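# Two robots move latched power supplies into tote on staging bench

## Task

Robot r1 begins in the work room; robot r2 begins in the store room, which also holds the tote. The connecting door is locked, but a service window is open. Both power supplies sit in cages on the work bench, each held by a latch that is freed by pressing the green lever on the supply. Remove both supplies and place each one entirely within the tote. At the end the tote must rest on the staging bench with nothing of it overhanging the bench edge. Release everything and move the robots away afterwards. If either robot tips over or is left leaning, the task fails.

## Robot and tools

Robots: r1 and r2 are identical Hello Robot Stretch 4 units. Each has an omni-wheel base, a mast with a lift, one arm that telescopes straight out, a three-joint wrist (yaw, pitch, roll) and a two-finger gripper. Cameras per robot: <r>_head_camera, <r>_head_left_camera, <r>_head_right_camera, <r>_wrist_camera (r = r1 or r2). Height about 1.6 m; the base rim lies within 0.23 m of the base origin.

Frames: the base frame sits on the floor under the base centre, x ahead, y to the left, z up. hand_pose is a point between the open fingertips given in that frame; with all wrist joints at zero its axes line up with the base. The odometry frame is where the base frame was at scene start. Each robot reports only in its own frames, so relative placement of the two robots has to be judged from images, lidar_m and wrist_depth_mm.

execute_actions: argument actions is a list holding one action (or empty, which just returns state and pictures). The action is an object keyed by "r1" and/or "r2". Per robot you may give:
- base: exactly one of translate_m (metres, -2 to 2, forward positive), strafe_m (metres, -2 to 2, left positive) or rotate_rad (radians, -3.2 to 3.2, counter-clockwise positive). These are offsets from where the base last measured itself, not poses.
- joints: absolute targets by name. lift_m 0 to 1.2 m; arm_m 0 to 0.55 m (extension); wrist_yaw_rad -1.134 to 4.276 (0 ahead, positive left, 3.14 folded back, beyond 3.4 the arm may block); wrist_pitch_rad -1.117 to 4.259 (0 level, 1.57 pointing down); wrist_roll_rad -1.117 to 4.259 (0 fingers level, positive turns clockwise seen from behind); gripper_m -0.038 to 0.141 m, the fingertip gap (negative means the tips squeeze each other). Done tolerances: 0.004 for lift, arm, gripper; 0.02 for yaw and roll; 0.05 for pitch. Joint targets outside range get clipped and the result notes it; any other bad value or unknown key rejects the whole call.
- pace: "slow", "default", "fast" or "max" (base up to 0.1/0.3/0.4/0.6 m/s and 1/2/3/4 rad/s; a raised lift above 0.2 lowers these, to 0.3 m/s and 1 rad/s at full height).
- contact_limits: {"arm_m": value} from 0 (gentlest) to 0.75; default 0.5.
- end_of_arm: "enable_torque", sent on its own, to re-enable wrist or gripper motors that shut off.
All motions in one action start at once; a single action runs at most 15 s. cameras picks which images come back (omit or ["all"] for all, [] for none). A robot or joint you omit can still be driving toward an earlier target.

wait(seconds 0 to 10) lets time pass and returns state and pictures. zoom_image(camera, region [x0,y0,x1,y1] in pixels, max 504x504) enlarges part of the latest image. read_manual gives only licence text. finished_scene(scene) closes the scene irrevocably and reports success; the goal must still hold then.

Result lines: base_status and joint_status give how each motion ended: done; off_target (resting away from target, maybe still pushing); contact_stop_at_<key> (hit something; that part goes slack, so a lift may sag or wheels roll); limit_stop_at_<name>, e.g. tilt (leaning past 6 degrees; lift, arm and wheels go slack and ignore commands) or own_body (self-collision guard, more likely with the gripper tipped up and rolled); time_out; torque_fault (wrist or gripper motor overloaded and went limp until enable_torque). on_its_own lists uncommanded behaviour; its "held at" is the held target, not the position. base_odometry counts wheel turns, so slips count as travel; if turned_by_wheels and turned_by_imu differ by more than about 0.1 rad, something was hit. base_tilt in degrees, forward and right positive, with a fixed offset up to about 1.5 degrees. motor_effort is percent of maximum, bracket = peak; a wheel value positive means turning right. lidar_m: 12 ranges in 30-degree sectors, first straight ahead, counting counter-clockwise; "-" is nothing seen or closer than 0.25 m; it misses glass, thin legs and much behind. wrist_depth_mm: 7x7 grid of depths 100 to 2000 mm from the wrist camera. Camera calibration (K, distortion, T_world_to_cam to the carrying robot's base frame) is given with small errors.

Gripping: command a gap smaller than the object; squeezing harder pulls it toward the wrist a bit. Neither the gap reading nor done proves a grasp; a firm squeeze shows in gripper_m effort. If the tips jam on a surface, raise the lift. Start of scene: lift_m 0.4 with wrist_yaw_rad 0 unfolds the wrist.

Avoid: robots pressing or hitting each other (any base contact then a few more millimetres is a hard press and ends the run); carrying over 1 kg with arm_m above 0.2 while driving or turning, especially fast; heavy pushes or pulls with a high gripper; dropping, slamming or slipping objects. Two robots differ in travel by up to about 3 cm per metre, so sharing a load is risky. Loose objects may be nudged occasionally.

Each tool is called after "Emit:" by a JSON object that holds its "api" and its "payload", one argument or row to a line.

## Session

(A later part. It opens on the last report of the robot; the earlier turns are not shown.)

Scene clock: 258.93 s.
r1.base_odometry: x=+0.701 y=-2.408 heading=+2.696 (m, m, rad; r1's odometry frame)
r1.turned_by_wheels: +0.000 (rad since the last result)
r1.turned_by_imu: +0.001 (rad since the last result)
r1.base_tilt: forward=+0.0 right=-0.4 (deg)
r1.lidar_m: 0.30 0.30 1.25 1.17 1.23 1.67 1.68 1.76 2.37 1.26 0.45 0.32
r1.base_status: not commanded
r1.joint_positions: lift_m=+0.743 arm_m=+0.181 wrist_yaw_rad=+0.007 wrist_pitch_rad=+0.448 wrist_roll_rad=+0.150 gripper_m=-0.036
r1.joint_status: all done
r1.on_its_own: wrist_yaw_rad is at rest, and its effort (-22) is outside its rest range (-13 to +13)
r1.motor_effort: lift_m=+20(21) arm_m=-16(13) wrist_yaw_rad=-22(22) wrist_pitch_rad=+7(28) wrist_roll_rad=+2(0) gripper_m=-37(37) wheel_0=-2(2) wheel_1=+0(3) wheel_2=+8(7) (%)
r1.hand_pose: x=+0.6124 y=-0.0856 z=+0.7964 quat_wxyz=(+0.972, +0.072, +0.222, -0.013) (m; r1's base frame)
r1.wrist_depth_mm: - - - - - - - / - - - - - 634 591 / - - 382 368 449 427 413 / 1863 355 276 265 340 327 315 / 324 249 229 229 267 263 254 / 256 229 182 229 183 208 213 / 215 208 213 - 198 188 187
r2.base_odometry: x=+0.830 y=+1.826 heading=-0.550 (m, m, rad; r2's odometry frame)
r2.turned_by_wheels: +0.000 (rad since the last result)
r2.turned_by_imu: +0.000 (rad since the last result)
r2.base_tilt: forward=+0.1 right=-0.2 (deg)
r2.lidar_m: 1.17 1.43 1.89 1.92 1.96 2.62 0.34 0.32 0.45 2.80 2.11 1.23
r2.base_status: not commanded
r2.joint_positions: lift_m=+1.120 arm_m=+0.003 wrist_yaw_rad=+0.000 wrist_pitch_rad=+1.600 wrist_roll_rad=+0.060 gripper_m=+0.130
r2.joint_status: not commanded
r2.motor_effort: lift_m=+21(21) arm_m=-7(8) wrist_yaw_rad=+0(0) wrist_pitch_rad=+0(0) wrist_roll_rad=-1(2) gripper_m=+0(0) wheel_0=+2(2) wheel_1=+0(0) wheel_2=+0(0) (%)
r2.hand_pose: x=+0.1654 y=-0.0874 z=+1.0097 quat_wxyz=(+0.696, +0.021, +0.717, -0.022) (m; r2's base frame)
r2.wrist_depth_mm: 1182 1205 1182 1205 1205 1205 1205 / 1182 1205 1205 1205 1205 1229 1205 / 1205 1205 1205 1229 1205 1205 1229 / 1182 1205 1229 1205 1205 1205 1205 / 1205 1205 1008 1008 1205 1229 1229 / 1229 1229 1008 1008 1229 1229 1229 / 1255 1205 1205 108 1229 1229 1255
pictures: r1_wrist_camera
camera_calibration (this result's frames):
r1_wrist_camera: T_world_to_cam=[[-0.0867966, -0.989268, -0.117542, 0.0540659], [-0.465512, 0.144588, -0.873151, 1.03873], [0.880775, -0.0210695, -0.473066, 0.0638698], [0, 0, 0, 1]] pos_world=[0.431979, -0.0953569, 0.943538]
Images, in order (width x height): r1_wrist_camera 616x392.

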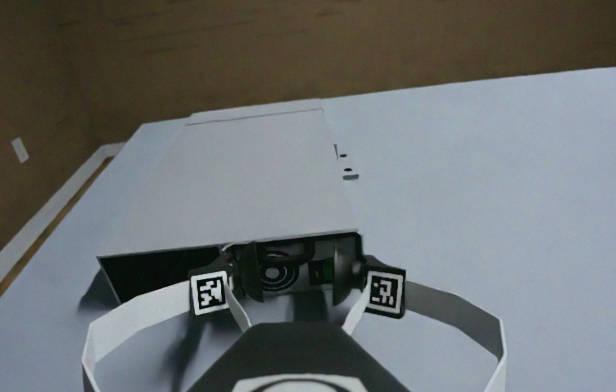

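Emit:
{"api": "execute_actions", "payload": {
  "actions": [
    {"r1":{"joints":{"arm_m":0.173,"wrist_yaw_rad":-0.02},"pace":"slow"}}
  ],
  "cameras": ["r1_wrist_camera"]
}}

Emit:
{"api": "zoom_image", "payload": {
  "camera": "r1_wrist_camera",
  "region": [180,190,410,320]
}}

Scene clock: 259.80 s.
r1.base_odometry: x=+0.701 y=-2.408 heading=+2.696 (m, m, rad; r1's odometry frame)
r1.turned_by_wheels: +0.001 (rad since the last result)
r1.turned_by_imu: +0.001 (rad since the last result)
r1.base_tilt: forward=+0.0 right=-0.4 (deg)
r1.lidar_m: 0.28 0.32 1.26 1.18 1.24 1.68 1.68 1.74 2.39 1.25 0.44 0.31
r1.base_status: not commanded
r1.joint_positions: lift_m=+0.743 arm_m=+0.175 wrist_yaw_rad=-0.008 wrist_pitch_rad=+0.448 wrist_roll_rad=+0.150 gripper_m=-0.036
r1.joint_status: all done
r1.on_its_own: wrist_yaw_rad is at rest, and its effort (-37) is outside its rest range (-13 to +13)
r1.motor_effort: lift_m=+20(21) arm_m=-13(19) wrist_yaw_rad=-37(36) wrist_pitch_rad=+2(9) wrist_roll_rad=-2(1) gripper_m=-31(37) wheel_0=+4(4) wheel_1=+1(2) wheel_2=+10(10) (%)
r1.hand_pose: x=+0.6055 y=-0.0895 z=+0.7962 quat_wxyz=(+0.972, +0.074, +0.221, -0.020) (m; r1's base frame)
r1.wrist_depth_mm: - - - - - - - / - - - - - 627 591 / - - 379 366 452 424 404 / 1921 359 277 265 340 325 314 / 329 266 232 232 267 262 253 / 257 229 196 228 182 216 212 / 216 208 212 - 198 185 186
r2.base_odometry: x=+0.830 y=+1.826 heading=-0.550 (m, m, rad; r2's odometry frame)
r2.turned_by_wheels: +0.000 (rad since the last result)
r2.turned_by_imu: +0.000 (rad since the last result)
r2.base_tilt: forward=+0.1 right=-0.2 (deg)
r2.lidar_m: 1.16 1.42 1.91 1.89 1.97 2.61 0.37 0.32 0.46 2.80 2.11 1.23
r2.base_status: not commanded
r2.joint_positions: lift_m=+1.120 arm_m=+0.003 wrist_yaw_rad=+0.000 wrist_pitch_rad=+1.600 wrist_roll_rad=+0.060 gripper_m=+0.130
r2.joint_status: not commanded
r2.motor_effort: lift_m=+21(21) arm_m=-7(8) wrist_yaw_rad=+0(0) wrist_pitch_rad=+0(1) wrist_roll_rad=-1(2) gripper_m=+0(1) wheel_0=+2(2) wheel_1=+0(0) wheel_2=+0(0) (%)
r2.hand_pose: x=+0.1654 y=-0.0874 z=+1.0097 quat_wxyz=(+0.696, +0.021, +0.717, -0.022) (m; r2's base frame)
r2.wrist_depth_mm: 1182 1205 1182 1205 1205 1205 1205 / 1205 1182 1205 1229 1205 1205 1205 / 1182 1229 1205 1205 1205 1205 1205 / 1205 1229 1205 1205 1205 1229 1205 / 1205 1205 1025 991 1229 1229 1229 / 1205 1205 1008 1008 1229 1229 1205 / 1229 1229 1229 108 1255 1229 1229
pictures: r1_wrist_camera
camera_calibration (this result's frames):
r1_wrist_camera: T_world_to_cam=[[-0.101634, -0.987805, -0.11795, 0.0590979], [-0.46398, 0.151946, -0.872717, 1.03523], [0.879996, -0.0339715, -0.473764, 0.0697276], [0, 0, 0, 1]] pos_world=[0.424973, -0.0965535, 0.943471]
Images, in order (width x height): r1_wrist_camera 616x392.

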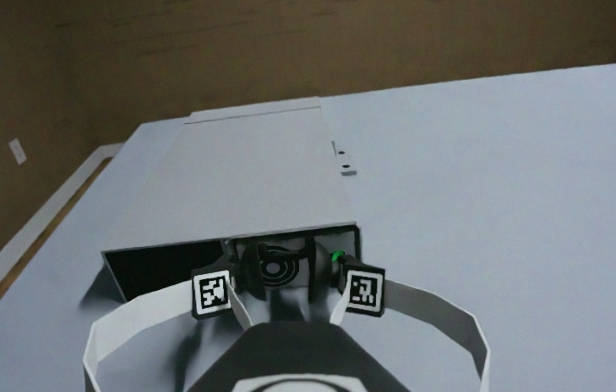

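Region (180, 190, 410, 320) of r1_wrist_camera's 616x392 image, scaled by 2.191; it fills the top 285 rows of this view, and the rest is white.

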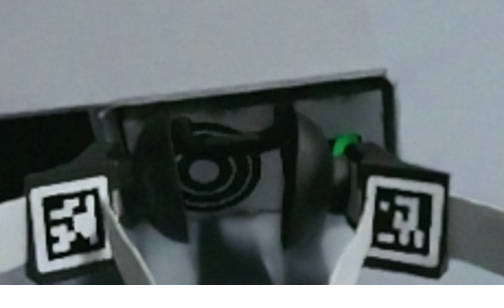

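Emit:
{"api": "execute_actions", "payload": {
  "actions": [
    {"r1":{"base":{"strafe_m":0.005},"joints":{"wrist_yaw_rad":0.0},"pace":"slow"}}
  ],
  "cameras": []
}}

Emit:
{"api": "execute_actions", "payload": {
  "actions": [
    {"r1":{"joints":{"arm_m":0.165},"pace":"slow"}}
  ],
  "cameras": ["r1_wrist_camera"]
}}

Emit:
{"api": "zoom_image", "payload": {
  "camera": "r1_wrist_camera",
  "region": [180,190,410,320]
}}

Scene clock: 260.77 s.
r1.base_odometry: x=+0.699 y=-2.412 heading=+2.697 (m, m, rad; r1's odometry frame)
r1.turned_by_wheels: +0.001 (rad since the last result)
r1.turned_by_imu: +0.001 (rad since the last result)
r1.base_tilt: forward=-0.1 right=-0.3 (deg)
r1.lidar_m: 0.29 0.30 1.24 1.18 1.22 1.65 1.69 1.76 2.37 1.23 0.44 0.30
r1.base_status: done
r1.joint_positions: lift_m=+0.743 arm_m=+0.175 wrist_yaw_rad=+0.004 wrist_pitch_rad=+0.449 wrist_roll_rad=+0.150 gripper_m=-0.036
r1.joint_status: all done
r1.on_its_own: wrist_yaw_rad is at rest, and its effort (-14) is outside its rest range (-13 to +13)
r1.motor_effort: lift_m=+20(21) arm_m=-11(13) wrist_yaw_rad=-14(34) wrist_pitch_rad=+1(3) wrist_roll_rad=+1(0) gripper_m=-30(30) wheel_0=+0(1) wheel_1=+1(4) wheel_2=+6(8) (%)
r1.hand_pose: x=+0.6062 y=-0.0863 z=+0.7960 quat_wxyz=(+0.972, +0.073, +0.222, -0.015) (m; r1's base frame)
r1.wrist_depth_mm: - - - - - - - / - - - - - 621 591 / - - 382 368 452 427 413 / 1921 375 277 264 342 325 312 / 330 274 236 231 268 262 254 / 257 230 185 228 185 216 212 / 216 208 213 - 198 187 187
r2.base_odometry: x=+0.830 y=+1.826 heading=-0.550 (m, m, rad; r2's odometry frame)
r2.turned_by_wheels: +0.000 (rad since the last result)
r2.turned_by_imu: +0.000 (rad since the last result)
r2.base_tilt: forward=+0.1 right=-0.2 (deg)
r2.lidar_m: 1.17 1.42 1.92 1.92 1.97 2.62 0.35 0.33 0.46 2.80 2.13 1.25
r2.base_status: not commanded
r2.joint_positions: lift_m=+1.120 arm_m=+0.003 wrist_yaw_rad=+0.000 wrist_pitch_rad=+1.600 wrist_roll_rad=+0.060 gripper_m=+0.130
r2.joint_status: not commanded
r2.motor_effort: lift_m=+21(21) arm_m=-8(7) wrist_yaw_rad=+1(1) wrist_pitch_rad=+0(1) wrist_roll_rad=-4(3) gripper_m=-1(1) wheel_0=+2(2) wheel_1=-1(0) wheel_2=+0(0) (%)
r2.hand_pose: x=+0.1654 y=-0.0874 z=+1.0097 quat_wxyz=(+0.696, +0.021, +0.717, -0.022) (m; r2's base frame)
r2.wrist_depth_mm: 1205 1205 1182 1205 1205 1229 1205 / 1205 1205 1205 1205 1205 1205 1205 / 1205 1205 1205 1205 1205 1205 1205 / 1205 1229 1205 1205 1205 1205 1229 / 1205 1205 1008 1008 1229 1229 1229 / 1229 1205 1008 1008 1229 1229 1229 / 1229 1229 1205 108 1229 1229 1229
pictures: none
No camera images: the call's "cameras" was empty. Leave "cameras" out to get every camera's image.

Scene clock: 261.67 s.
r1.base_odometry: x=+0.699 y=-2.413 heading=+2.697 (m, m, rad; r1's odometry frame)
r1.turned_by_wheels: +0.000 (rad since the last result)
r1.turned_by_imu: +0.000 (rad since the last result)
r1.base_tilt: forward=+0.0 right=-0.4 (deg)
r1.lidar_m: 0.30 0.31 1.23 1.19 1.21 1.67 1.66 1.74 2.39 1.24 0.42 0.31
r1.base_status: not commanded
r1.joint_positions: lift_m=+0.743 arm_m=+0.167 wrist_yaw_rad=+0.000 wrist_pitch_rad=+0.452 wrist_roll_rad=+0.150 gripper_m=-0.036
r1.joint_status: all done
r1.motor_effort: lift_m=+21(21) arm_m=-9(15) wrist_yaw_rad=-1(26) wrist_pitch_rad=-8(12) wrist_roll_rad=-1(0) gripper_m=-18(33) wheel_0=+0(2) wheel_1=+1(2) wheel_2=+1(8) (%)
r1.hand_pose: x=+0.5970 y=-0.0874 z=+0.7951 quat_wxyz=(+0.972, +0.073, +0.224, -0.017) (m; r1's base frame)
r1.wrist_depth_mm: - - - - - - - / - - - - - 615 580 / - 615 375 359 445 418 407 / 1863 353 274 262 336 324 310 / 325 283 245 229 266 260 254 / 253 247 183 198 177 217 212 / 216 206 211 - 196 184 186
r2.base_odometry: x=+0.830 y=+1.826 heading=-0.550 (m, m, rad; r2's odometry frame)
r2.turned_by_wheels: +0.000 (rad since the last result)
r2.turned_by_imu: +0.000 (rad since the last result)
r2.base_tilt: forward=+0.2 right=-0.2 (deg)
r2.lidar_m: 1.15 1.42 1.91 1.91 1.96 2.61 0.35 0.33 0.45 2.80 2.10 1.24
r2.base_status: not commanded
r2.joint_positions: lift_m=+1.120 arm_m=+0.003 wrist_yaw_rad=+0.000 wrist_pitch_rad=+1.600 wrist_roll_rad=+0.060 gripper_m=+0.130
r2.joint_status: not commanded
r2.motor_effort: lift_m=+21(21) arm_m=-8(7) wrist_yaw_rad=+0(0) wrist_pitch_rad=-1(1) wrist_roll_rad=-3(1) gripper_m=-2(2) wheel_0=+2(2) wheel_1=+0(0) wheel_2=+0(0) (%)
r2.hand_pose: x=+0.1654 y=-0.0874 z=+1.0097 quat_wxyz=(+0.696, +0.021, +0.717, -0.022) (m; r2's base frame)
r2.wrist_depth_mm: 1182 1182 1205 1205 1205 1205 1229 / 1182 1205 1205 1205 1205 1205 1205 / 1182 1205 1205 1205 1205 1229 1205 / 1205 1229 1205 1205 1229 1229 1205 / 1205 1229 1008 1008 1205 1229 1229 / 1205 1205 1008 1025 1229 1229 1229 / 1229 1205 1229 108 1229 1205 1229
pictures: r1_wrist_camera
camera_calibration (this result's frames):
r1_wrist_camera: T_world_to_cam=[[-0.0942208, -0.988566, -0.117723, 0.0555083], [-0.468614, 0.14837, -0.870854, 1.03107], [0.878364, -0.0268857, -0.477235, 0.0810742], [0, 0, 0, 1]] pos_world=[0.417189, -0.0959255, 0.943135]
Images, in order (width x height): r1_wrist_camera 616x392.

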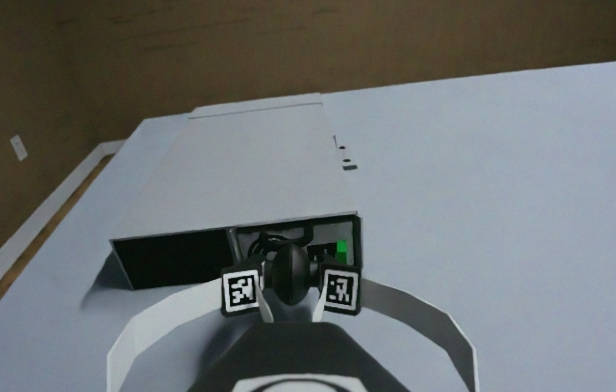

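Region (180, 190, 410, 320) of r1_wrist_camera's 616x392 image, scaled by 2.191; it fills the top 285 rows of this view, and the rest is white.

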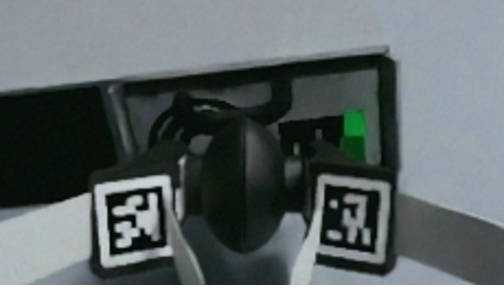

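Emit:
{"api": "execute_actions", "payload": {
  "actions": [
    {"r1":{"base":{"strafe_m":-0.005},"joints":{"arm_m":0.145,"lift_m":0.755,"gripper_m":0.05}}}
  ],
  "cameras": []
}}

Emit:
{"api": "execute_actions", "payload": {
  "actions": [
    {"r1":{"joints":{"arm_m":0.163},"pace":"slow","contact_limits":{"arm_m":0.2}}}
  ],
  "cameras": ["r1_wrist_camera"]
}}

Emit:
{"api": "zoom_image", "payload": {
  "camera": "r1_wrist_camera",
  "region": [180,190,410,320]
}}

Scene clock: 263.53 s.
r1.base_odometry: x=+0.701 y=-2.408 heading=+2.697 (m, m, rad; r1's odometry frame)
r1.turned_by_wheels: +0.000 (rad since the last result)
r1.turned_by_imu: +0.000 (rad since the last result)
r1.base_tilt: forward=-0.1 right=-0.3 (deg)
r1.lidar_m: 0.28 0.31 1.24 1.18 1.25 1.68 1.69 1.76 2.41 1.27 0.43 0.32
r1.base_status: done
r1.joint_positions: lift_m=+0.755 arm_m=+0.147 wrist_yaw_rad=+0.000 wrist_pitch_rad=+0.452 wrist_roll_rad=+0.150 gripper_m=+0.050
r1.joint_status: all done
r1.motor_effort: lift_m=+23(23) arm_m=-9(9) wrist_yaw_rad=-2(2) wrist_pitch_rad=-7(8) wrist_roll_rad=+0(0) gripper_m=-1(21) wheel_0=-1(7) wheel_1=+1(8) wheel_2=+1(1) (%)
r1.hand_pose: x=+0.5770 y=-0.0874 z=+0.8070 quat_wxyz=(+0.972, +0.073, +0.224, -0.017) (m; r1's base frame)
r1.wrist_depth_mm: - - - - - - - / - - - - - 661 621 / - - 410 413 477 449 436 / 1921 394 298 287 359 342 332 / 357 300 263 268 286 278 270 / 271 263 238 241 201 232 226 / 229 218 225 - 209 196 196
r2.base_odometry: x=+0.830 y=+1.826 heading=-0.550 (m, m, rad; r2's odometry frame)
r2.turned_by_wheels: +0.000 (rad since the last result)
r2.turned_by_imu: +0.000 (rad since the last result)
r2.base_tilt: forward=+0.1 right=-0.1 (deg)
r2.lidar_m: 1.17 1.45 1.88 1.89 1.97 2.63 0.33 0.33 0.46 2.80 2.12 1.24
r2.base_status: not commanded
r2.joint_positions: lift_m=+1.120 arm_m=+0.003 wrist_yaw_rad=+0.000 wrist_pitch_rad=+1.600 wrist_roll_rad=+0.060 gripper_m=+0.130
r2.joint_status: not commanded
r2.motor_effort: lift_m=+21(21) arm_m=-8(8) wrist_yaw_rad=+0(1) wrist_pitch_rad=-1(1) wrist_roll_rad=-3(4) gripper_m=-1(1) wheel_0=+2(2) wheel_1=+0(0) wheel_2=+0(1) (%)
r2.hand_pose: x=+0.1654 y=-0.0874 z=+1.0097 quat_wxyz=(+0.696, +0.021, +0.717, -0.022) (m; r2's base frame)
r2.wrist_depth_mm: 1205 1205 1182 1205 1205 1229 1205 / 1182 1205 1182 1205 1205 1205 1205 / 1205 1205 1205 1205 1205 1229 1205 / 1205 1205 1229 1205 1205 1229 1229 / 1205 1205 1008 1008 1229 1229 1205 / 1205 1205 991 1008 1205 1229 1205 / 1205 1205 1229 108 1229 1229 1229
pictures: none
No camera images: the call's "cameras" was empty. Leave "cameras" out to get every camera's image.

Scene clock: 264.67 s.
r1.base_odometry: x=+0.701 y=-2.408 heading=+2.697 (m, m, rad; r1's odometry frame)
r1.turned_by_wheels: +0.000 (rad since the last result)
r1.turned_by_imu: +0.000 (rad since the last result)
r1.base_tilt: forward=-0.1 right=-0.4 (deg)
r1.lidar_m: 0.28 0.31 1.25 1.20 1.25 1.70 1.69 1.75 2.37 1.26 0.43 0.30
r1.base_status: not commanded
r1.joint_positions: lift_m=+0.755 arm_m=+0.161 wrist_yaw_rad=+0.000 wrist_pitch_rad=+0.452 wrist_roll_rad=+0.150 gripper_m=+0.050
r1.joint_status: all done
r1.motor_effort: lift_m=+22(23) arm_m=+9(9) wrist_yaw_rad=-2(1) wrist_pitch_rad=-7(7) wrist_roll_rad=-3(2) gripper_m=-2(2) wheel_0=-1(1) wheel_1=+1(1) wheel_2=+1(1) (%)
r1.contact_limits: arm_m 0.2
r1.hand_pose: x=+0.5917 y=-0.0874 z=+0.8070 quat_wxyz=(+0.972, +0.073, +0.224, -0.017) (m; r1's base frame)
r1.wrist_depth_mm: - - - - - - - / - - - - - 654 621 / - - 410 410 473 449 436 / 1921 394 300 289 359 342 332 / 357 293 252 251 287 279 270 / 272 262 238 240 201 232 226 / 229 217 224 - 209 197 197
r2.base_odometry: x=+0.830 y=+1.826 heading=-0.550 (m, m, rad; r2's odometry frame)
r2.turned_by_wheels: +0.000 (rad since the last result)
r2.turned_by_imu: +0.000 (rad since the last result)
r2.base_tilt: forward=+0.1 right=-0.2 (deg)
r2.lidar_m: 1.15 1.43 1.92 1.91 1.98 2.63 0.35 0.32 0.45 2.80 2.07 1.25
r2.base_status: not commanded
r2.joint_positions: lift_m=+1.120 arm_m=+0.003 wrist_yaw_rad=+0.000 wrist_pitch_rad=+1.600 wrist_roll_rad=+0.060 gripper_m=+0.130
r2.joint_status: not commanded
r2.motor_effort: lift_m=+21(21) arm_m=-8(8) wrist_yaw_rad=+0(0) wrist_pitch_rad=+0(1) wrist_roll_rad=-2(3) gripper_m=-1(0) wheel_0=+2(2) wheel_1=+0(1) wheel_2=+0(0) (%)
r2.hand_pose: x=+0.1654 y=-0.0874 z=+1.0097 quat_wxyz=(+0.696, +0.021, +0.717, -0.022) (m; r2's base frame)
r2.wrist_depth_mm: 1205 1182 1182 1205 1205 1205 1205 / 1182 1205 1205 1205 1205 1205 1205 / 1205 1205 1205 1229 1205 1205 1205 / 1205 1229 1205 1205 1205 1205 1229 / 1205 1205 1008 1008 1205 1229 1229 / 1229 1205 1025 1008 1229 1205 1229 / 1229 1229 1205 108 1205 1229 1229
pictures: r1_wrist_camera
camera_calibration (this result's frames):
r1_wrist_camera: T_world_to_cam=[[-0.0944204, -0.988546, -0.117739, 0.0564822], [-0.468438, 0.148473, -0.870931, 1.0389], [0.878436, -0.0270802, -0.477092, 0.0912125], [0, 0, 0, 1]] pos_world=[0.411868, -0.0959431, 0.954974]
Images, in order (width x height): r1_wrist_camera 616x392.

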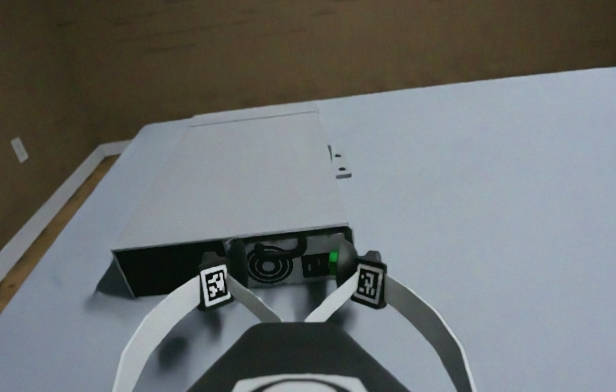

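Region (180, 190, 410, 320) of r1_wrist_camera's 616x392 image, scaled by 2.191; it fills the top 285 rows of this view, and the rest is white.

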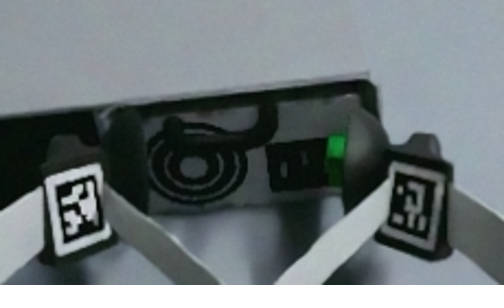

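Emit:
{"api": "execute_actions", "payload": {
  "actions": [
    {"r1":{"joints":{"arm_m":0.174},"pace":"slow","contact_limits":{"arm_m":0.2}}}
  ],
  "cameras": ["r1_wrist_camera"]
}}

Emit:
{"api": "zoom_image", "payload": {
  "camera": "r1_wrist_camera",
  "region": [180,190,410,320]
}}

Scene clock: 265.73 s.
r1.base_odometry: x=+0.701 y=-2.408 heading=+2.697 (m, m, rad; r1's odometry frame)
r1.turned_by_wheels: +0.000 (rad since the last result)
r1.turned_by_imu: +0.000 (rad since the last result)
r1.base_tilt: forward=-0.1 right=-0.3 (deg)
r1.lidar_m: 0.29 0.31 1.25 1.19 1.23 1.70 1.68 1.73 2.41 1.25 0.44 0.33
r1.base_status: not commanded
r1.joint_positions: lift_m=+0.755 arm_m=+0.172 wrist_yaw_rad=-0.003 wrist_pitch_rad=+0.456 wrist_roll_rad=+0.150 gripper_m=+0.050
r1.joint_status: all done
r1.motor_effort: lift_m=+22(23) arm_m=+14(13) wrist_yaw_rad=+9(7) wrist_pitch_rad=-18(16) wrist_roll_rad=+0(2) gripper_m=-3(3) wheel_0=+0(1) wheel_1=+2(1) wheel_2=-2(2) (%)
r1.contact_limits: arm_m 0.2
r1.hand_pose: x=+0.6012 y=-0.0882 z=+0.8062 quat_wxyz=(+0.971, +0.073, +0.225, -0.018) (m; r1's base frame)
r1.wrist_depth_mm: - - - - - - - / - - - - - 647 609 / - - 404 410 469 449 427 / 1863 389 296 285 355 340 329 / 345 271 246 242 286 277 265 / 268 255 197 239 200 231 224 / 228 220 224 - 208 196 196
r2.base_odometry: x=+0.830 y=+1.826 heading=-0.550 (m, m, rad; r2's odometry frame)
r2.turned_by_wheels: +0.000 (rad since the last result)
r2.turned_by_imu: +0.000 (rad since the last result)
r2.base_tilt: forward=+0.1 right=-0.2 (deg)
r2.lidar_m: 1.15 1.43 1.91 1.92 1.96 2.63 0.39 0.31 0.44 2.78 2.14 1.25
r2.base_status: not commanded
r2.joint_positions: lift_m=+1.120 arm_m=+0.003 wrist_yaw_rad=+0.000 wrist_pitch_rad=+1.600 wrist_roll_rad=+0.060 gripper_m=+0.130
r2.joint_status: not commanded
r2.motor_effort: lift_m=+21(21) arm_m=-7(8) wrist_yaw_rad=+0(0) wrist_pitch_rad=+0(0) wrist_roll_rad=-1(3) gripper_m=-1(1) wheel_0=+2(2) wheel_1=+0(0) wheel_2=+0(0) (%)
r2.hand_pose: x=+0.1654 y=-0.0874 z=+1.0097 quat_wxyz=(+0.696, +0.021, +0.717, -0.022) (m; r2's base frame)
r2.wrist_depth_mm: 1182 1205 1205 1205 1182 1205 1205 / 1205 1205 1182 1205 1205 1205 1229 / 1182 1229 1182 1205 1205 1182 1205 / 1205 1205 1205 1205 1229 1205 1229 / 1205 1205 1008 1008 1229 1229 1229 / 1205 1205 1025 1008 1229 1229 1229 / 1205 1229 1205 108 1229 1229 1229
pictures: r1_wrist_camera
camera_calibration (this result's frames):
r1_wrist_camera: T_world_to_cam=[[-0.0976795, -0.988288, -0.117244, 0.0581038], [-0.4709, 0.149682, -0.869395, 1.04312], [0.876762, -0.0297117, -0.480006, 0.0856029], [0, 0, 0, 1]] pos_world=[0.421829, -0.09617, 0.954787]
Images, in order (width x height): r1_wrist_camera 616x392.

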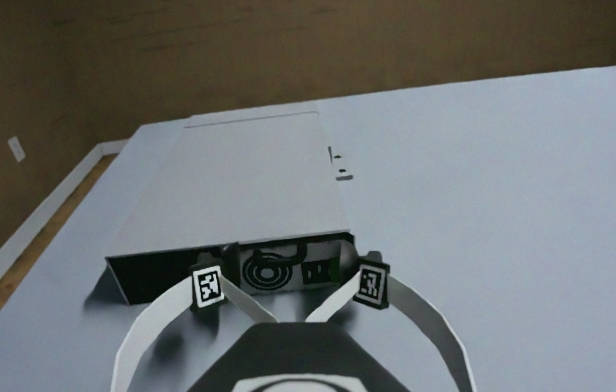

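Region (180, 190, 410, 320) of r1_wrist_camera's 616x392 image, scaled by 2.191; it fills the top 285 rows of this view, and the rest is white.

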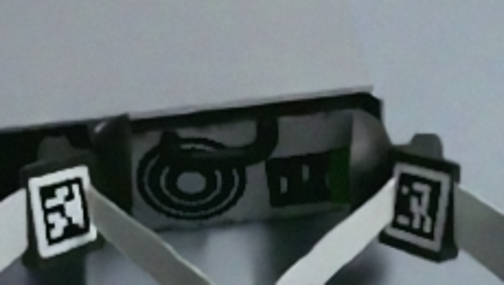

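Seated against the face. Squeeze.

Emit:
{"api": "execute_actions", "payload": {
  "actions": [
    {"r1":{"joints":{"gripper_m":0.025},"pace":"slow"}}
  ],
  "cameras": []
}}

Emit:
{"api": "execute_actions", "payload": {
  "actions": [
    {"r1":{"joints":{"gripper_m":-0.005,"lift_m":0.752,"arm_m":0.181},"pace":"slow","contact_limits":{"arm_m":0.3}}}
  ],
  "cameras": []
}}

Emit:
{"api": "execute_actions", "payload": {
  "actions": [
    {"r1":{"joints":{"gripper_m":-0.037,"lift_m":0.747,"arm_m":0.188},"pace":"slow","contact_limits":{"arm_m":0.3}}}
  ],
  "cameras": ["r1_wrist_camera"]
}}

Emit:
{"api": "zoom_image", "payload": {
  "camera": "r1_wrist_camera",
  "region": [180,190,410,320]
}}

Scene clock: 267.33 s.
r1.base_odometry: x=+0.701 y=-2.408 heading=+2.697 (m, m, rad; r1's odometry frame)
r1.turned_by_wheels: +0.000 (rad since the last result)
r1.turned_by_imu: +0.000 (rad since the last result)
r1.base_tilt: forward=+0.0 right=-0.4 (deg)
r1.lidar_m: 0.28 0.31 1.26 1.19 1.23 1.68 1.69 1.75 2.37 1.24 0.44 0.32
r1.base_status: not commanded
r1.joint_positions: lift_m=+0.755 arm_m=+0.172 wrist_yaw_rad=-0.001 wrist_pitch_rad=+0.457 wrist_roll_rad=+0.150 gripper_m=+0.025
r1.joint_status: all done
r1.motor_effort: lift_m=+22(22) arm_m=+11(14) wrist_yaw_rad=+2(9) wrist_pitch_rad=-20(19) wrist_roll_rad=-1(0) gripper_m=-10(10) wheel_0=+0(0) wheel_1=+2(1) wheel_2=-2(2) (%)
r1.hand_pose: x=+0.6018 y=-0.0877 z=+0.8059 quat_wxyz=(+0.971, +0.073, +0.226, -0.017) (m; r1's base frame)
r1.wrist_depth_mm: - - - - - - - / - - - - - 634 603 / - - 394 399 462 439 424 / 1808 382 291 283 351 338 324 / 343 271 244 241 283 272 265 / 267 253 195 237 193 229 223 / 224 216 222 - 207 195 195
r2.base_odometry: x=+0.830 y=+1.826 heading=-0.550 (m, m, rad; r2's odometry frame)
r2.turned_by_wheels: +0.000 (rad since the last result)
r2.turned_by_imu: +0.000 (rad since the last result)
r2.base_tilt: forward=+0.1 right=-0.2 (deg)
r2.lidar_m: 1.17 1.41 1.88 1.91 1.98 2.65 0.39 0.31 0.46 2.79 2.10 1.24
r2.base_status: not commanded
r2.joint_positions: lift_m=+1.120 arm_m=+0.003 wrist_yaw_rad=+0.000 wrist_pitch_rad=+1.600 wrist_roll_rad=+0.060 gripper_m=+0.130
r2.joint_status: not commanded
r2.motor_effort: lift_m=+21(21) arm_m=-8(8) wrist_yaw_rad=+0(1) wrist_pitch_rad=-1(0) wrist_roll_rad=-2(3) gripper_m=+0(1) wheel_0=+2(2) wheel_1=+0(0) wheel_2=+0(0) (%)
r2.hand_pose: x=+0.1654 y=-0.0874 z=+1.0097 quat_wxyz=(+0.696, +0.021, +0.717, -0.022) (m; r2's base frame)
r2.wrist_depth_mm: 1205 1205 1182 1182 1205 1205 1205 / 1182 1205 1205 1205 1205 1205 1205 / 1205 1205 1205 1205 1229 1205 1229 / 1229 1205 1229 1205 1229 1229 1205 / 1205 1205 1025 1008 1205 1229 1229 / 1205 1205 1008 1008 1229 1205 1229 / 1229 1229 1229 108 1205 1229 1205
pictures: none
No camera images: the call's "cameras" was empty. Leave "cameras" out to get every camera's image.

Scene clock: 268.77 s.
r1.base_odometry: x=+0.701 y=-2.408 heading=+2.697 (m, m, rad; r1's odometry frame)
r1.turned_by_wheels: +0.000 (rad since the last result)
r1.turned_by_imu: +0.000 (rad since the last result)
r1.base_tilt: forward=+0.0 right=-0.4 (deg)
r1.lidar_m: 0.29 0.31 1.25 1.19 1.23 1.68 1.68 1.76 2.39 1.25 0.45 0.32
r1.base_status: not commanded
r1.joint_positions: lift_m=+0.752 arm_m=+0.179 wrist_yaw_rad=-0.001 wrist_pitch_rad=+0.458 wrist_roll_rad=+0.150 gripper_m=-0.004
r1.joint_status: all done
r1.motor_effort: lift_m=+19(19) arm_m=+10(14) wrist_yaw_rad=+1(12) wrist_pitch_rad=-23(26) wrist_roll_rad=-1(1) gripper_m=-26(29) wheel_0=+2(2) wheel_1=+2(2) wheel_2=-2(4) (%)
r1.contact_limits: arm_m 0.3
r1.hand_pose: x=+0.6088 y=-0.0876 z=+0.8028 quat_wxyz=(+0.971, +0.073, +0.226, -0.017) (m; r1's base frame)
r1.wrist_depth_mm: - - - - - - - / - - - - - 627 591 / - - 387 384 455 430 415 / 1863 362 283 272 345 330 319 / 334 254 236 233 276 267 260 / 260 239 203 236 191 222 219 / 222 214 217 - 204 190 193
r2.base_odometry: x=+0.830 y=+1.826 heading=-0.550 (m, m, rad; r2's odometry frame)
r2.turned_by_wheels: +0.000 (rad since the last result)
r2.turned_by_imu: +0.000 (rad since the last result)
r2.base_tilt: forward=+0.1 right=-0.2 (deg)
r2.lidar_m: 1.16 1.41 1.91 1.92 1.99 2.61 0.36 0.31 0.46 2.81 2.10 1.23
r2.base_status: not commanded
r2.joint_positions: lift_m=+1.120 arm_m=+0.003 wrist_yaw_rad=+0.000 wrist_pitch_rad=+1.600 wrist_roll_rad=+0.060 gripper_m=+0.130
r2.joint_status: not commanded
r2.motor_effort: lift_m=+21(21) arm_m=-8(8) wrist_yaw_rad=+0(1) wrist_pitch_rad=+0(0) wrist_roll_rad=-2(3) gripper_m=-1(1) wheel_0=+2(2) wheel_1=+0(1) wheel_2=+0(0) (%)
r2.hand_pose: x=+0.1654 y=-0.0874 z=+1.0097 quat_wxyz=(+0.696, +0.021, +0.717, -0.022) (m; r2's base frame)
r2.wrist_depth_mm: 1205 1205 1205 1205 1205 1205 1205 / 1205 1182 1205 1205 1205 1205 1205 / 1205 1205 1205 1205 1205 1205 1229 / 1205 1205 1205 1182 1205 1205 1205 / 1205 1205 1008 1008 1229 1229 1229 / 1205 1205 1008 1008 1229 1229 1229 / 1229 1229 1229 108 1229 1205 1229
pictures: none
No camera images: the call's "cameras" was empty. Leave "cameras" out to get every camera's image.

Scene clock: 270.03 s.
r1.base_odometry: x=+0.701 y=-2.408 heading=+2.697 (m, m, rad; r1's odometry frame)
r1.turned_by_wheels: +0.000 (rad since the last result)
r1.turned_by_imu: +0.000 (rad since the last result)
r1.base_tilt: forward=+0.0 right=-0.3 (deg)
r1.lidar_m: 0.30 0.30 1.24 1.18 1.26 1.69 1.68 1.75 2.38 1.23 0.44 0.32
r1.base_status: not commanded
r1.joint_positions: lift_m=+0.747 arm_m=+0.186 wrist_yaw_rad=-0.001 wrist_pitch_rad=+0.457 wrist_roll_rad=+0.149 gripper_m=-0.036
r1.joint_status: all done
r1.motor_effort: lift_m=+18(18) arm_m=+11(18) wrist_yaw_rad=+2(15) wrist_pitch_rad=-21(23) wrist_roll_rad=+3(2) gripper_m=-31(31) wheel_0=+2(2) wheel_1=+2(3) wheel_2=-2(5) (%)
r1.contact_limits: arm_m 0.3
r1.hand_pose: x=+0.6158 y=-0.0877 z=+0.7981 quat_wxyz=(+0.971, +0.073, +0.226, -0.017) (m; r1's base frame)
r1.wrist_depth_mm: - - - - - - - / - - - - - 615 580 / - 580 375 373 442 421 402 / 1863 353 273 264 338 324 312 / 320 246 224 226 270 262 255 / 254 168 193 229 184 209 213 / 213 210 212 - 199 189 187
r2.base_odometry: x=+0.830 y=+1.826 heading=-0.550 (m, m, rad; r2's odometry frame)
r2.turned_by_wheels: +0.000 (rad since the last result)
r2.turned_by_imu: +0.000 (rad since the last result)
r2.base_tilt: forward=+0.1 right=-0.2 (deg)
r2.lidar_m: 1.15 1.42 1.90 1.92 1.97 2.61 0.36 0.31 0.43 2.81 2.10 1.24
r2.base_status: not commanded
r2.joint_positions: lift_m=+1.120 arm_m=+0.003 wrist_yaw_rad=+0.000 wrist_pitch_rad=+1.600 wrist_roll_rad=+0.060 gripper_m=+0.130
r2.joint_status: not commanded
r2.motor_effort: lift_m=+21(21) arm_m=-7(8) wrist_yaw_rad=+0(1) wrist_pitch_rad=+0(1) wrist_roll_rad=-4(4) gripper_m=-1(1) wheel_0=+2(2) wheel_1=+0(0) wheel_2=+0(0) (%)
r2.hand_pose: x=+0.1654 y=-0.0874 z=+1.0097 quat_wxyz=(+0.696, +0.021, +0.717, -0.022) (m; r2's base frame)
r2.wrist_depth_mm: 1182 1205 1205 1205 1205 1205 1205 / 1205 1182 1205 1205 1205 1205 1205 / 1205 1205 1205 1229 1205 1229 1205 / 1205 1182 1229 1229 1205 1205 1205 / 1205 1205 1008 1008 1229 1229 1229 / 1205 1205 1008 1008 1229 1229 1229 / 1205 1229 1229 108 1229 1229 1229
pictures: r1_wrist_camera
camera_calibration (this result's frames):
r1_wrist_camera: T_world_to_cam=[[-0.0956313, -0.988592, -0.116368, 0.0570697], [-0.472521, 0.147977, -0.868808, 1.04323], [0.876116, -0.028099, -0.481281, 0.0705014], [0, 0, 0, 1]] pos_world=[0.43664, -0.0959752, 0.946942]
Images, in order (width x height): r1_wrist_camera 616x392.

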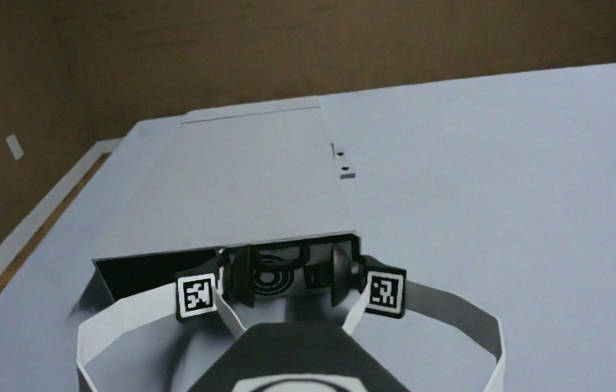

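Region (180, 190, 410, 320) of r1_wrist_camera's 616x392 image, scaled by 2.191; it fills the top 285 rows of this view, and the rest is white.

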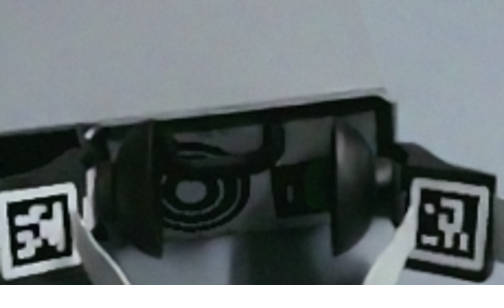

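Emit:
{"api": "execute_actions", "payload": {
  "actions": [
    {"r1":{"joints":{"lift_m":0.744,"arm_m":0.174},"pace":"slow"}}
  ],
  "cameras": []
}}

Emit:
{"api": "execute_actions", "payload": {
  "actions": [
    {"r1":{"joints":{"arm_m":0.166},"pace":"slow"}}
  ],
  "cameras": ["r1_wrist_camera"]
}}

Scene clock: 271.17 s.
r1.base_odometry: x=+0.701 y=-2.408 heading=+2.697 (m, m, rad; r1's odometry frame)
r1.turned_by_wheels: +0.000 (rad since the last result)
r1.turned_by_imu: +0.000 (rad since the last result)
r1.base_tilt: forward=-0.1 right=-0.4 (deg)
r1.lidar_m: 0.29 0.30 1.23 1.19 1.25 1.70 1.69 1.76 2.39 1.25 0.41 0.33
r1.base_status: not commanded
r1.joint_positions: lift_m=+0.744 arm_m=+0.176 wrist_yaw_rad=+0.001 wrist_pitch_rad=+0.451 wrist_roll_rad=+0.149 gripper_m=-0.036
r1.joint_status: all done
r1.motor_effort: lift_m=+20(19) arm_m=-11(13) wrist_yaw_rad=-5(16) wrist_pitch_rad=-2(20) wrist_roll_rad=+1(1) gripper_m=-32(35) wheel_0=-1(2) wheel_1=+1(3) wheel_2=+3(4) (%)
r1.hand_pose: x=+0.6066 y=-0.0871 z=+0.7966 quat_wxyz=(+0.972, +0.073, +0.223, -0.016) (m; r1's base frame)
r1.wrist_depth_mm: - - - - - - - / - - - - - 627 597 / - - 379 379 452 430 415 / 1863 357 278 267 343 325 315 / 322 271 231 227 268 262 255 / 256 166 195 230 184 210 213 / 213 209 213 - 199 189 189
r2.base_odometry: x=+0.830 y=+1.826 heading=-0.550 (m, m, rad; r2's odometry frame)
r2.turned_by_wheels: +0.000 (rad since the last result)
r2.turned_by_imu: +0.000 (rad since the last result)
r2.base_tilt: forward=+0.1 right=-0.2 (deg)
r2.lidar_m: 1.14 1.42 1.94 1.92 1.98 2.64 0.38 0.31 0.43 2.79 2.11 1.25
r2.base_status: not commanded
r2.joint_positions: lift_m=+1.120 arm_m=+0.003 wrist_yaw_rad=+0.000 wrist_pitch_rad=+1.600 wrist_roll_rad=+0.060 gripper_m=+0.130
r2.joint_status: not commanded
r2.motor_effort: lift_m=+21(21) arm_m=-8(8) wrist_yaw_rad=+0(1) wrist_pitch_rad=-1(0) wrist_roll_rad=-3(3) gripper_m=-1(2) wheel_0=+2(2) wheel_1=-1(0) wheel_2=+0(0) (%)
r2.hand_pose: x=+0.1654 y=-0.0874 z=+1.0097 quat_wxyz=(+0.696, +0.021, +0.717, -0.022) (m; r2's base frame)
r2.wrist_depth_mm: 1182 1205 1205 1205 1205 1205 1205 / 1182 1205 1205 1205 1205 1205 1205 / 1205 1182 1205 1205 1229 1229 1205 / 1205 1205 1205 1205 1205 1229 1229 / 1205 1205 1008 991 1205 1205 1229 / 1205 1229 1025 1008 1229 1229 1229 / 1205 1205 1229 108 1229 1229 1229
pictures: none
No camera images: the call's "cameras" was empty. Leave "cameras" out to get every camera's image.

Scene clock: 272.00 s.
r1.base_odometry: x=+0.701 y=-2.408 heading=+2.697 (m, m, rad; r1's odometry frame)
r1.turned_by_wheels: +0.000 (rad since the last result)
r1.turned_by_imu: +0.000 (rad since the last result)
r1.base_tilt: forward=-0.1 right=-0.3 (deg)
r1.lidar_m: 0.27 0.31 1.25 1.18 1.25 1.68 1.68 1.76 2.39 1.26 0.44 0.32
r1.base_status: not commanded
r1.joint_positions: lift_m=+0.744 arm_m=+0.168 wrist_yaw_rad=+0.001 wrist_pitch_rad=+0.451 wrist_roll_rad=+0.149 gripper_m=-0.036
r1.joint_status: all done
r1.motor_effort: lift_m=+20(20) arm_m=-11(13) wrist_yaw_rad=-5(6) wrist_pitch_rad=-2(2) wrist_roll_rad=-1(2) gripper_m=-33(33) wheel_0=-1(1) wheel_1=+1(1) wheel_2=+3(3) (%)
r1.hand_pose: x=+0.5986 y=-0.0871 z=+0.7967 quat_wxyz=(+0.972, +0.073, +0.223, -0.016) (m; r1's base frame)
r1.wrist_depth_mm: - - - - - - - / - - - - - 627 591 / - 634 379 377 452 430 413 / 1863 355 277 266 342 325 315 / 322 274 232 228 273 264 255 / 256 166 195 231 184 209 213 / 214 210 212 - 199 189 188
r2.base_odometry: x=+0.830 y=+1.826 heading=-0.550 (m, m, rad; r2's odometry frame)
r2.turned_by_wheels: +0.000 (rad since the last result)
r2.turned_by_imu: +0.000 (rad since the last result)
r2.base_tilt: forward=+0.0 right=-0.2 (deg)
r2.lidar_m: 1.17 1.42 1.90 1.92 1.98 2.61 0.39 0.32 0.44 2.79 2.10 1.21
r2.base_status: not commanded
r2.joint_positions: lift_m=+1.120 arm_m=+0.003 wrist_yaw_rad=+0.000 wrist_pitch_rad=+1.600 wrist_roll_rad=+0.060 gripper_m=+0.130
r2.joint_status: not commanded
r2.motor_effort: lift_m=+21(21) arm_m=-8(8) wrist_yaw_rad=+0(1) wrist_pitch_rad=-1(0) wrist_roll_rad=-4(3) gripper_m=-1(1) wheel_0=+2(2) wheel_1=-1(0) wheel_2=+0(0) (%)
r2.hand_pose: x=+0.1654 y=-0.0874 z=+1.0097 quat_wxyz=(+0.696, +0.021, +0.717, -0.022) (m; r2's base frame)
r2.wrist_depth_mm: 1182 1205 1205 1182 1205 1205 1205 / 1205 1205 1182 1205 1205 1205 1205 / 1182 1205 1205 1205 1205 1205 1205 / 1205 1229 1229 1205 1205 1229 1205 / 1205 1229 991 1008 1229 1229 1205 / 1229 1229 1008 1008 1205 1229 1229 / 1205 1229 1205 108 1229 1229 1229
pictures: r1_wrist_camera
camera_calibration (this result's frames):
r1_wrist_camera: T_world_to_cam=[[-0.0925157, -0.98882, -0.116945, 0.0544469], [-0.467221, 0.146827, -0.871864, 1.03297], [0.879287, -0.0260218, -0.475581, 0.0786215], [0, 0, 0, 1]] pos_world=[0.418533, -0.0957845, 0.94437]
Images, in order (width x height): r1_wrist_camera 616x392.

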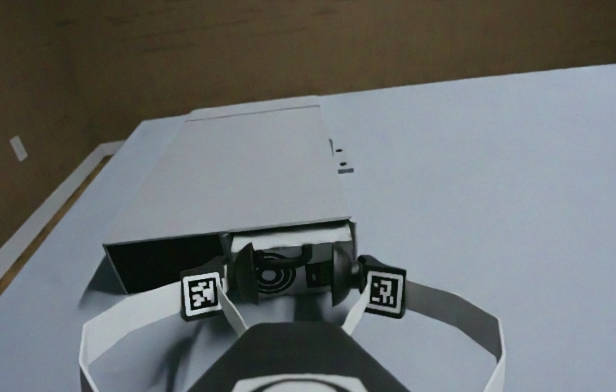

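Out. Pull it all the way; r2 advances.

Emit:
{"api": "execute_actions", "payload": {
  "actions": [
    {"r1":{"base":{"translate_m":-0.045},"joints":{"arm_m":0.0},"pace":"slow"},"r2":{"base":{"translate_m":0.78}}}
  ],
  "cameras": ["r1_wrist_camera"]
}}

Emit:
{"api": "execute_actions", "payload": {
  "actions": [
    {"r1":{"base":{"translate_m":-0.025},"joints":{"gripper_m":0.06},"pace":"slow"},"r2":{"base":{"strafe_m":-0.25}}}
  ],
  "cameras": ["r1_wrist_camera","r2_head_camera"]
}}

Emit:
{"api": "execute_actions", "payload": {
  "actions": [
    {"r1":{"joints":{"lift_m":0.97,"gripper_m":0.13,"wrist_roll_rad":0.0,"arm_m":0.1}},"r2":{"base":{"rotate_rad":-0.03}}}
  ],
  "cameras": []
}}

Scene clock: 276.27 s.
r1.base_odometry: x=+0.742 y=-2.427 heading=+2.697 (m, m, rad; r1's odometry frame)
r1.turned_by_wheels: +0.000 (rad since the last result)
r1.turned_by_imu: +0.000 (rad since the last result)
r1.base_tilt: forward=+0.0 right=-0.4 (deg)
r1.lidar_m: 0.33 0.36 1.24 1.19 1.24 1.68 1.63 1.72 2.32 2.89 0.50 0.39
r1.base_status: done
r1.joint_positions: lift_m=+0.744 arm_m=+0.003 wrist_yaw_rad=+0.001 wrist_pitch_rad=+0.453 wrist_roll_rad=+0.149 gripper_m=-0.036
r1.joint_status: all done
r1.motor_effort: lift_m=+19(20) arm_m=-10(13) wrist_yaw_rad=-4(10) wrist_pitch_rad=-8(8) wrist_roll_rad=+2(1) gripper_m=-31(33) wheel_0=-2(1) wheel_1=+0(3) wheel_2=+1(7) (%)
r1.hand_pose: x=+0.4331 y=-0.0872 z=+0.7961 quat_wxyz=(+0.972, +0.073, +0.224, -0.016) (m; r1's base frame)
r1.wrist_depth_mm: - - - - - - - / - - 661 627 668 621 585 / - 627 442 415 449 427 410 / 1756 392 357 277 340 324 314 / 327 304 232 229 273 263 256 / 256 168 194 232 180 209 213 / 213 210 213 - 200 190 186
r2.base_odometry: x=+1.495 y=+1.419 heading=-0.549 (m, m, rad; r2's odometry frame)
r2.turned_by_wheels: +0.000 (rad since the last result)
r2.turned_by_imu: +0.003 (rad since the last result)
r2.base_tilt: forward=+0.2 right=-0.2 (deg)
r2.lidar_m: 0.37 0.42 0.83 1.96 2.03 2.65 1.07 1.13 2.92 2.79 0.61 0.44
r2.base_status: done
r2.joint_positions: lift_m=+1.120 arm_m=+0.003 wrist_yaw_rad=+0.000 wrist_pitch_rad=+1.600 wrist_roll_rad=+0.060 gripper_m=+0.130
r2.joint_status: not commanded
r2.motor_effort: lift_m=+21(21) arm_m=-8(8) wrist_yaw_rad=+0(1) wrist_pitch_rad=-1(0) wrist_roll_rad=-3(2) gripper_m=+1(0) wheel_0=+3(8) wheel_1=+1(6) wheel_2=+0(13) (%)
r2.hand_pose: x=+0.1654 y=-0.0874 z=+1.0097 quat_wxyz=(+0.696, +0.021, +0.717, -0.022) (m; r2's base frame)
r2.wrist_depth_mm: 340 798 854 931 1025 1118 1205 / 1042 1118 1205 1205 1205 1205 1205 / 1205 1182 1229 1205 1205 1229 1205 / 1205 1205 1205 1205 1205 1229 1205 / 1229 1205 991 1008 1229 1229 1229 / 1205 1205 1008 1008 1205 1229 1229 / 1205 1229 1229 108 1229 1229 1229
pictures: r1_wrist_camera
camera_calibration (this result's frames):
r1_wrist_camera: T_world_to_cam=[[-0.0931893, -0.988781, -0.116739, 0.0390846], [-0.469076, 0.147022, -0.870834, 0.955135], [0.878227, -0.0263931, -0.477514, 0.225895], [0, 0, 0, 1]] pos_world=[0.253286, -0.095818, 0.944194]
Images, in order (width x height): r1_wrist_camera 616x392.

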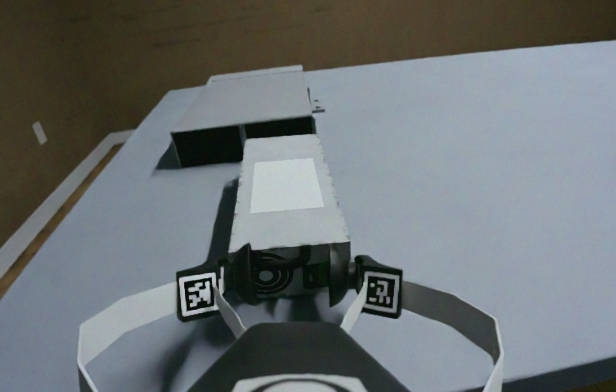

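Scene clock: 279.50 s.
r1.base_odometry: x=+0.764 y=-2.438 heading=+2.697 (m, m, rad; r1's odometry frame)
r1.turned_by_wheels: +0.000 (rad since the last result)
r1.turned_by_imu: +0.000 (rad since the last result)
r1.base_tilt: forward=+0.0 right=-0.4 (deg)
r1.lidar_m: 0.36 0.37 1.24 1.18 1.25 1.68 1.60 1.68 2.26 2.88 0.54 0.41
r1.base_status: done
r1.joint_positions: lift_m=+0.744 arm_m=+0.002 wrist_yaw_rad=+0.000 wrist_pitch_rad=+0.452 wrist_roll_rad=+0.150 gripper_m=+0.060
r1.joint_status: all done
r1.motor_effort: lift_m=+20(20) arm_m=-9(10) wrist_yaw_rad=-1(2) wrist_pitch_rad=-6(12) wrist_roll_rad=+1(1) gripper_m=-2(31) wheel_0=-1(4) wheel_1=+0(2) wheel_2=+0(7) (%)
r1.hand_pose: x=+0.4329 y=-0.0875 z=+0.7964 quat_wxyz=(+0.972, +0.073, +0.223, -0.017) (m; r1's base frame)
r1.wrist_depth_mm: - - - - - - - / - - 668 647 676 627 597 / - 634 459 449 455 430 415 / 1863 394 359 293 343 325 317 / 329 309 250 246 272 264 256 / 257 250 199 229 205 220 215 / 217 209 213 - 204 205 931
r2.base_odometry: x=+1.365 y=+1.205 heading=-0.549 (m, m, rad; r2's odometry frame)
r2.turned_by_wheels: +0.000 (rad since the last result)
r2.turned_by_imu: +0.000 (rad since the last result)
r2.base_tilt: forward=+0.1 right=-0.2 (deg)
r2.lidar_m: 0.40 0.42 0.55 2.11 2.23 2.99 1.06 1.13 2.68 2.54 0.94 0.44
r2.base_status: done
r2.joint_positions: lift_m=+1.120 arm_m=+0.003 wrist_yaw_rad=+0.000 wrist_pitch_rad=+1.600 wrist_roll_rad=+0.060 gripper_m=+0.130
r2.joint_status: not commanded
r2.motor_effort: lift_m=+21(21) arm_m=-8(7) wrist_yaw_rad=+0(0) wrist_pitch_rad=+0(1) wrist_roll_rad=-5(3) gripper_m=-1(2) wheel_0=+1(11) wheel_1=+0(10) wheel_2=+0(2) (%)
r2.hand_pose: x=+0.1654 y=-0.0874 z=+1.0098 quat_wxyz=(+0.696, +0.021, +0.717, -0.022) (m; r2's base frame)
r2.wrist_depth_mm: 778 820 878 946 1042 1118 1205 / 1078 1138 1205 1229 1205 1229 1205 / 1205 1205 1182 1182 1205 1229 1205 / 1205 1205 1205 1229 1229 1205 1229 / 1229 1205 1008 1008 1229 1229 1205 / 1205 1205 1008 1008 1205 1205 1229 / 1205 1229 1229 108 1205 1229 1229
pictures: r1_wrist_camera, r2_head_camera
camera_calibration (this result's frames):
r1_wrist_camera: T_world_to_cam=[[-0.0943232, -0.988612, -0.11726, 0.0397496], [-0.467849, 0.147986, -0.871331, 0.95533], [0.878761, -0.0273269, -0.476479, 0.225018], [0, 0, 0, 1]] pos_world=[0.252962, -0.0959297, 0.944286]
Images, in order (width x height): r1_wrist_camera 616x392, r2_head_camera 420x560.

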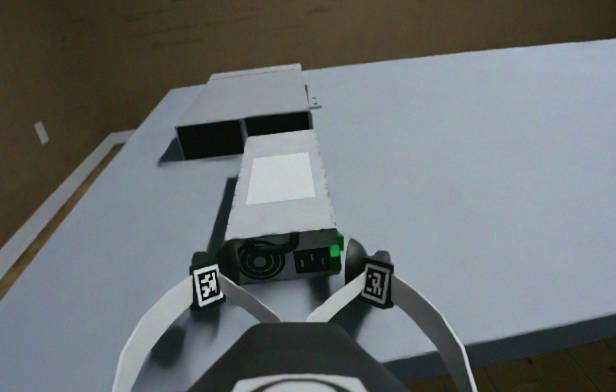

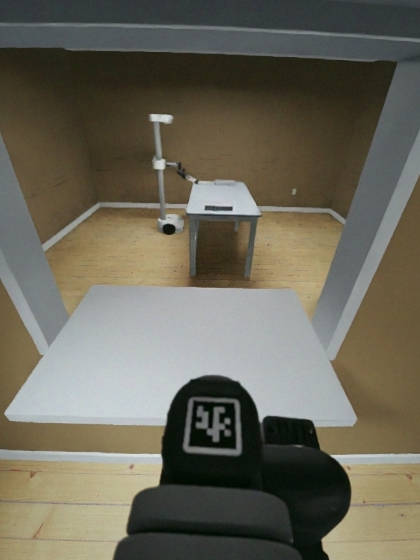

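Scene clock: 281.53 s.
r1.base_odometry: x=+0.764 y=-2.438 heading=+2.697 (m, m, rad; r1's odometry frame)
r1.turned_by_wheels: +0.000 (rad since the last result)
r1.turned_by_imu: +0.000 (rad since the last result)
r1.base_tilt: forward=+0.0 right=-0.3 (deg)
r1.lidar_m: 0.35 0.37 1.24 1.19 1.22 1.66 1.61 1.69 2.28 2.89 0.54 0.38
r1.base_status: not commanded
r1.joint_positions: lift_m=+0.970 arm_m=+0.098 wrist_yaw_rad=+0.000 wrist_pitch_rad=+0.452 wrist_roll_rad=+0.000 gripper_m=+0.130
r1.joint_status: all done
r1.motor_effort: lift_m=+23(23) arm_m=+9(12) wrist_yaw_rad=-3(0) wrist_pitch_rad=-6(6) wrist_roll_rad=+0(5) gripper_m=+2(5) wheel_0=-1(1) wheel_1=+0(0) wheel_2=+0(0) (%)
r1.hand_pose: x=+0.5288 y=-0.0874 z=+1.0221 quat_wxyz=(+0.975, +0.000, +0.224, +0.000) (m; r1's base frame)
r1.wrist_depth_mm: 1921 - - - - - - / - - - - - - - / - - - - - - - / - - 788 778 831 831 866 / 1708 1661 591 591 647 661 668 / 1464 500 492 473 504 521 539 / 1255 449 462 - 473 455 462
r2.base_odometry: x=+1.365 y=+1.205 heading=-0.578 (m, m, rad; r2's odometry frame)
r2.turned_by_wheels: -0.029 (rad since the last result)
r2.turned_by_imu: -0.029 (rad since the last result)
r2.base_tilt: forward=+0.1 right=-0.2 (deg)
r2.lidar_m: 0.39 0.41 0.53 1.94 2.25 2.92 1.05 1.12 2.68 2.55 1.00 0.43
r2.base_status: done
r2.joint_positions: lift_m=+1.120 arm_m=+0.003 wrist_yaw_rad=+0.000 wrist_pitch_rad=+1.600 wrist_roll_rad=+0.060 gripper_m=+0.130
r2.joint_status: not commanded
r2.motor_effort: lift_m=+21(21) arm_m=-8(8) wrist_yaw_rad=+0(0) wrist_pitch_rad=+0(0) wrist_roll_rad=-3(3) gripper_m=-1(1) wheel_0=+4(4) wheel_1=+1(5) wheel_2=+2(9) (%)
r2.hand_pose: x=+0.1654 y=-0.0874 z=+1.0098 quat_wxyz=(+0.696, +0.021, +0.717, -0.022) (m; r2's base frame)
r2.wrist_depth_mm: 759 809 878 960 1078 1182 1205 / 1025 1118 1205 1205 1205 1205 1205 / 1205 1205 1229 1205 1205 1182 1205 / 1205 1205 1205 1205 1229 1205 1205 / 1229 1229 1025 1025 1229 1205 1229 / 1229 1205 1008 1008 1229 1229 1229 / 1229 1229 1229 108 1229 1229 1229
pictures: none
No camera images: the call's "cameras" was empty. Leave "cameras" out to get every camera's image.

Emit:
{"api": "execute_actions", "payload": {
  "actions": [
    {"r1":{"joints":{"wrist_pitch_rad":1.55,"arm_m":0.375}}}
  ],
  "cameras": ["r1_wrist_camera"]
}}

Scene clock: 283.60 s.
r1.base_odometry: x=+0.764 y=-2.438 heading=+2.697 (m, m, rad; r1's odometry frame)
r1.turned_by_wheels: +0.000 (rad since the last result)
r1.turned_by_imu: +0.000 (rad since the last result)
r1.base_tilt: forward=-0.1 right=-0.4 (deg)
r1.lidar_m: 0.36 0.38 1.25 1.18 1.22 1.68 1.60 1.67 2.26 2.89 0.54 0.37
r1.base_status: not commanded
r1.joint_positions: lift_m=+0.970 arm_m=+0.373 wrist_yaw_rad=+0.000 wrist_pitch_rad=+1.550 wrist_roll_rad=+0.000 gripper_m=+0.130
r1.joint_status: all done
r1.motor_effort: lift_m=+23(22) arm_m=+9(9) wrist_yaw_rad=-1(0) wrist_pitch_rad=+0(3) wrist_roll_rad=-1(3) gripper_m=+0(1) wheel_0=-1(1) wheel_1=+0(0) wheel_2=+0(0) (%)
r1.hand_pose: x=+0.5503 y=-0.0874 z=+0.8596 quat_wxyz=(+0.714, +0.000, +0.700, +0.000) (m; r1's base frame)
r1.wrist_depth_mm: 304 265 266 271 317 322 327 / 306 310 312 315 320 322 327 / 307 312 315 279 322 327 330 / 312 312 317 282 325 329 332 / 314 315 320 282 327 330 334 / 319 315 283 283 329 334 338 / 319 319 322 - 334 336 340
r2.base_odometry: x=+1.365 y=+1.205 heading=-0.578 (m, m, rad; r2's odometry frame)
r2.turned_by_wheels: +0.000 (rad since the last result)
r2.turned_by_imu: +0.001 (rad since the last result)
r2.base_tilt: forward=+0.1 right=-0.2 (deg)
r2.lidar_m: 0.40 0.39 0.52 1.96 2.27 2.96 1.07 1.11 2.68 2.54 1.00 0.44
r2.base_status: not commanded
r2.joint_positions: lift_m=+1.120 arm_m=+0.003 wrist_yaw_rad=+0.000 wrist_pitch_rad=+1.600 wrist_roll_rad=+0.060 gripper_m=+0.130
r2.joint_status: not commanded
r2.motor_effort: lift_m=+21(20) arm_m=-8(7) wrist_yaw_rad=+0(0) wrist_pitch_rad=+0(1) wrist_roll_rad=-2(2) gripper_m=-1(1) wheel_0=+5(4) wheel_1=+1(1) wheel_2=+3(3) (%)
r2.hand_pose: x=+0.1654 y=-0.0874 z=+1.0098 quat_wxyz=(+0.696, +0.021, +0.717, -0.022) (m; r2's base frame)
r2.wrist_depth_mm: 759 809 891 960 1078 1160 1229 / 1042 1118 1205 1205 1205 1205 1205 / 1205 1205 1205 1205 1205 1205 1229 / 1229 1205 1205 1205 1229 1229 1229 / 1229 1205 1025 1008 1229 1229 1205 / 1205 1205 1008 1008 1229 1255 1205 / 1205 1205 1229 108 1229 1229 1229
pictures: r1_wrist_camera
camera_calibration (this result's frames):
r1_wrist_camera: T_world_to_cam=[[0.00174748, -0.999438, 0.0334714, -0.125072], [-0.999803, -0.00108466, 0.0198103, 0.579015], [-0.0197629, -0.0334994, -0.999243, 1.09526], [0, 0, 0, 1]] pos_world=[0.600765, -0.0876827, 1.08715]
Images, in order (width x height): r1_wrist_camera 616x392.

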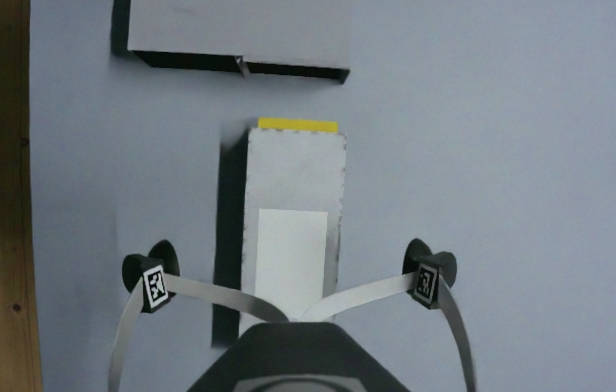

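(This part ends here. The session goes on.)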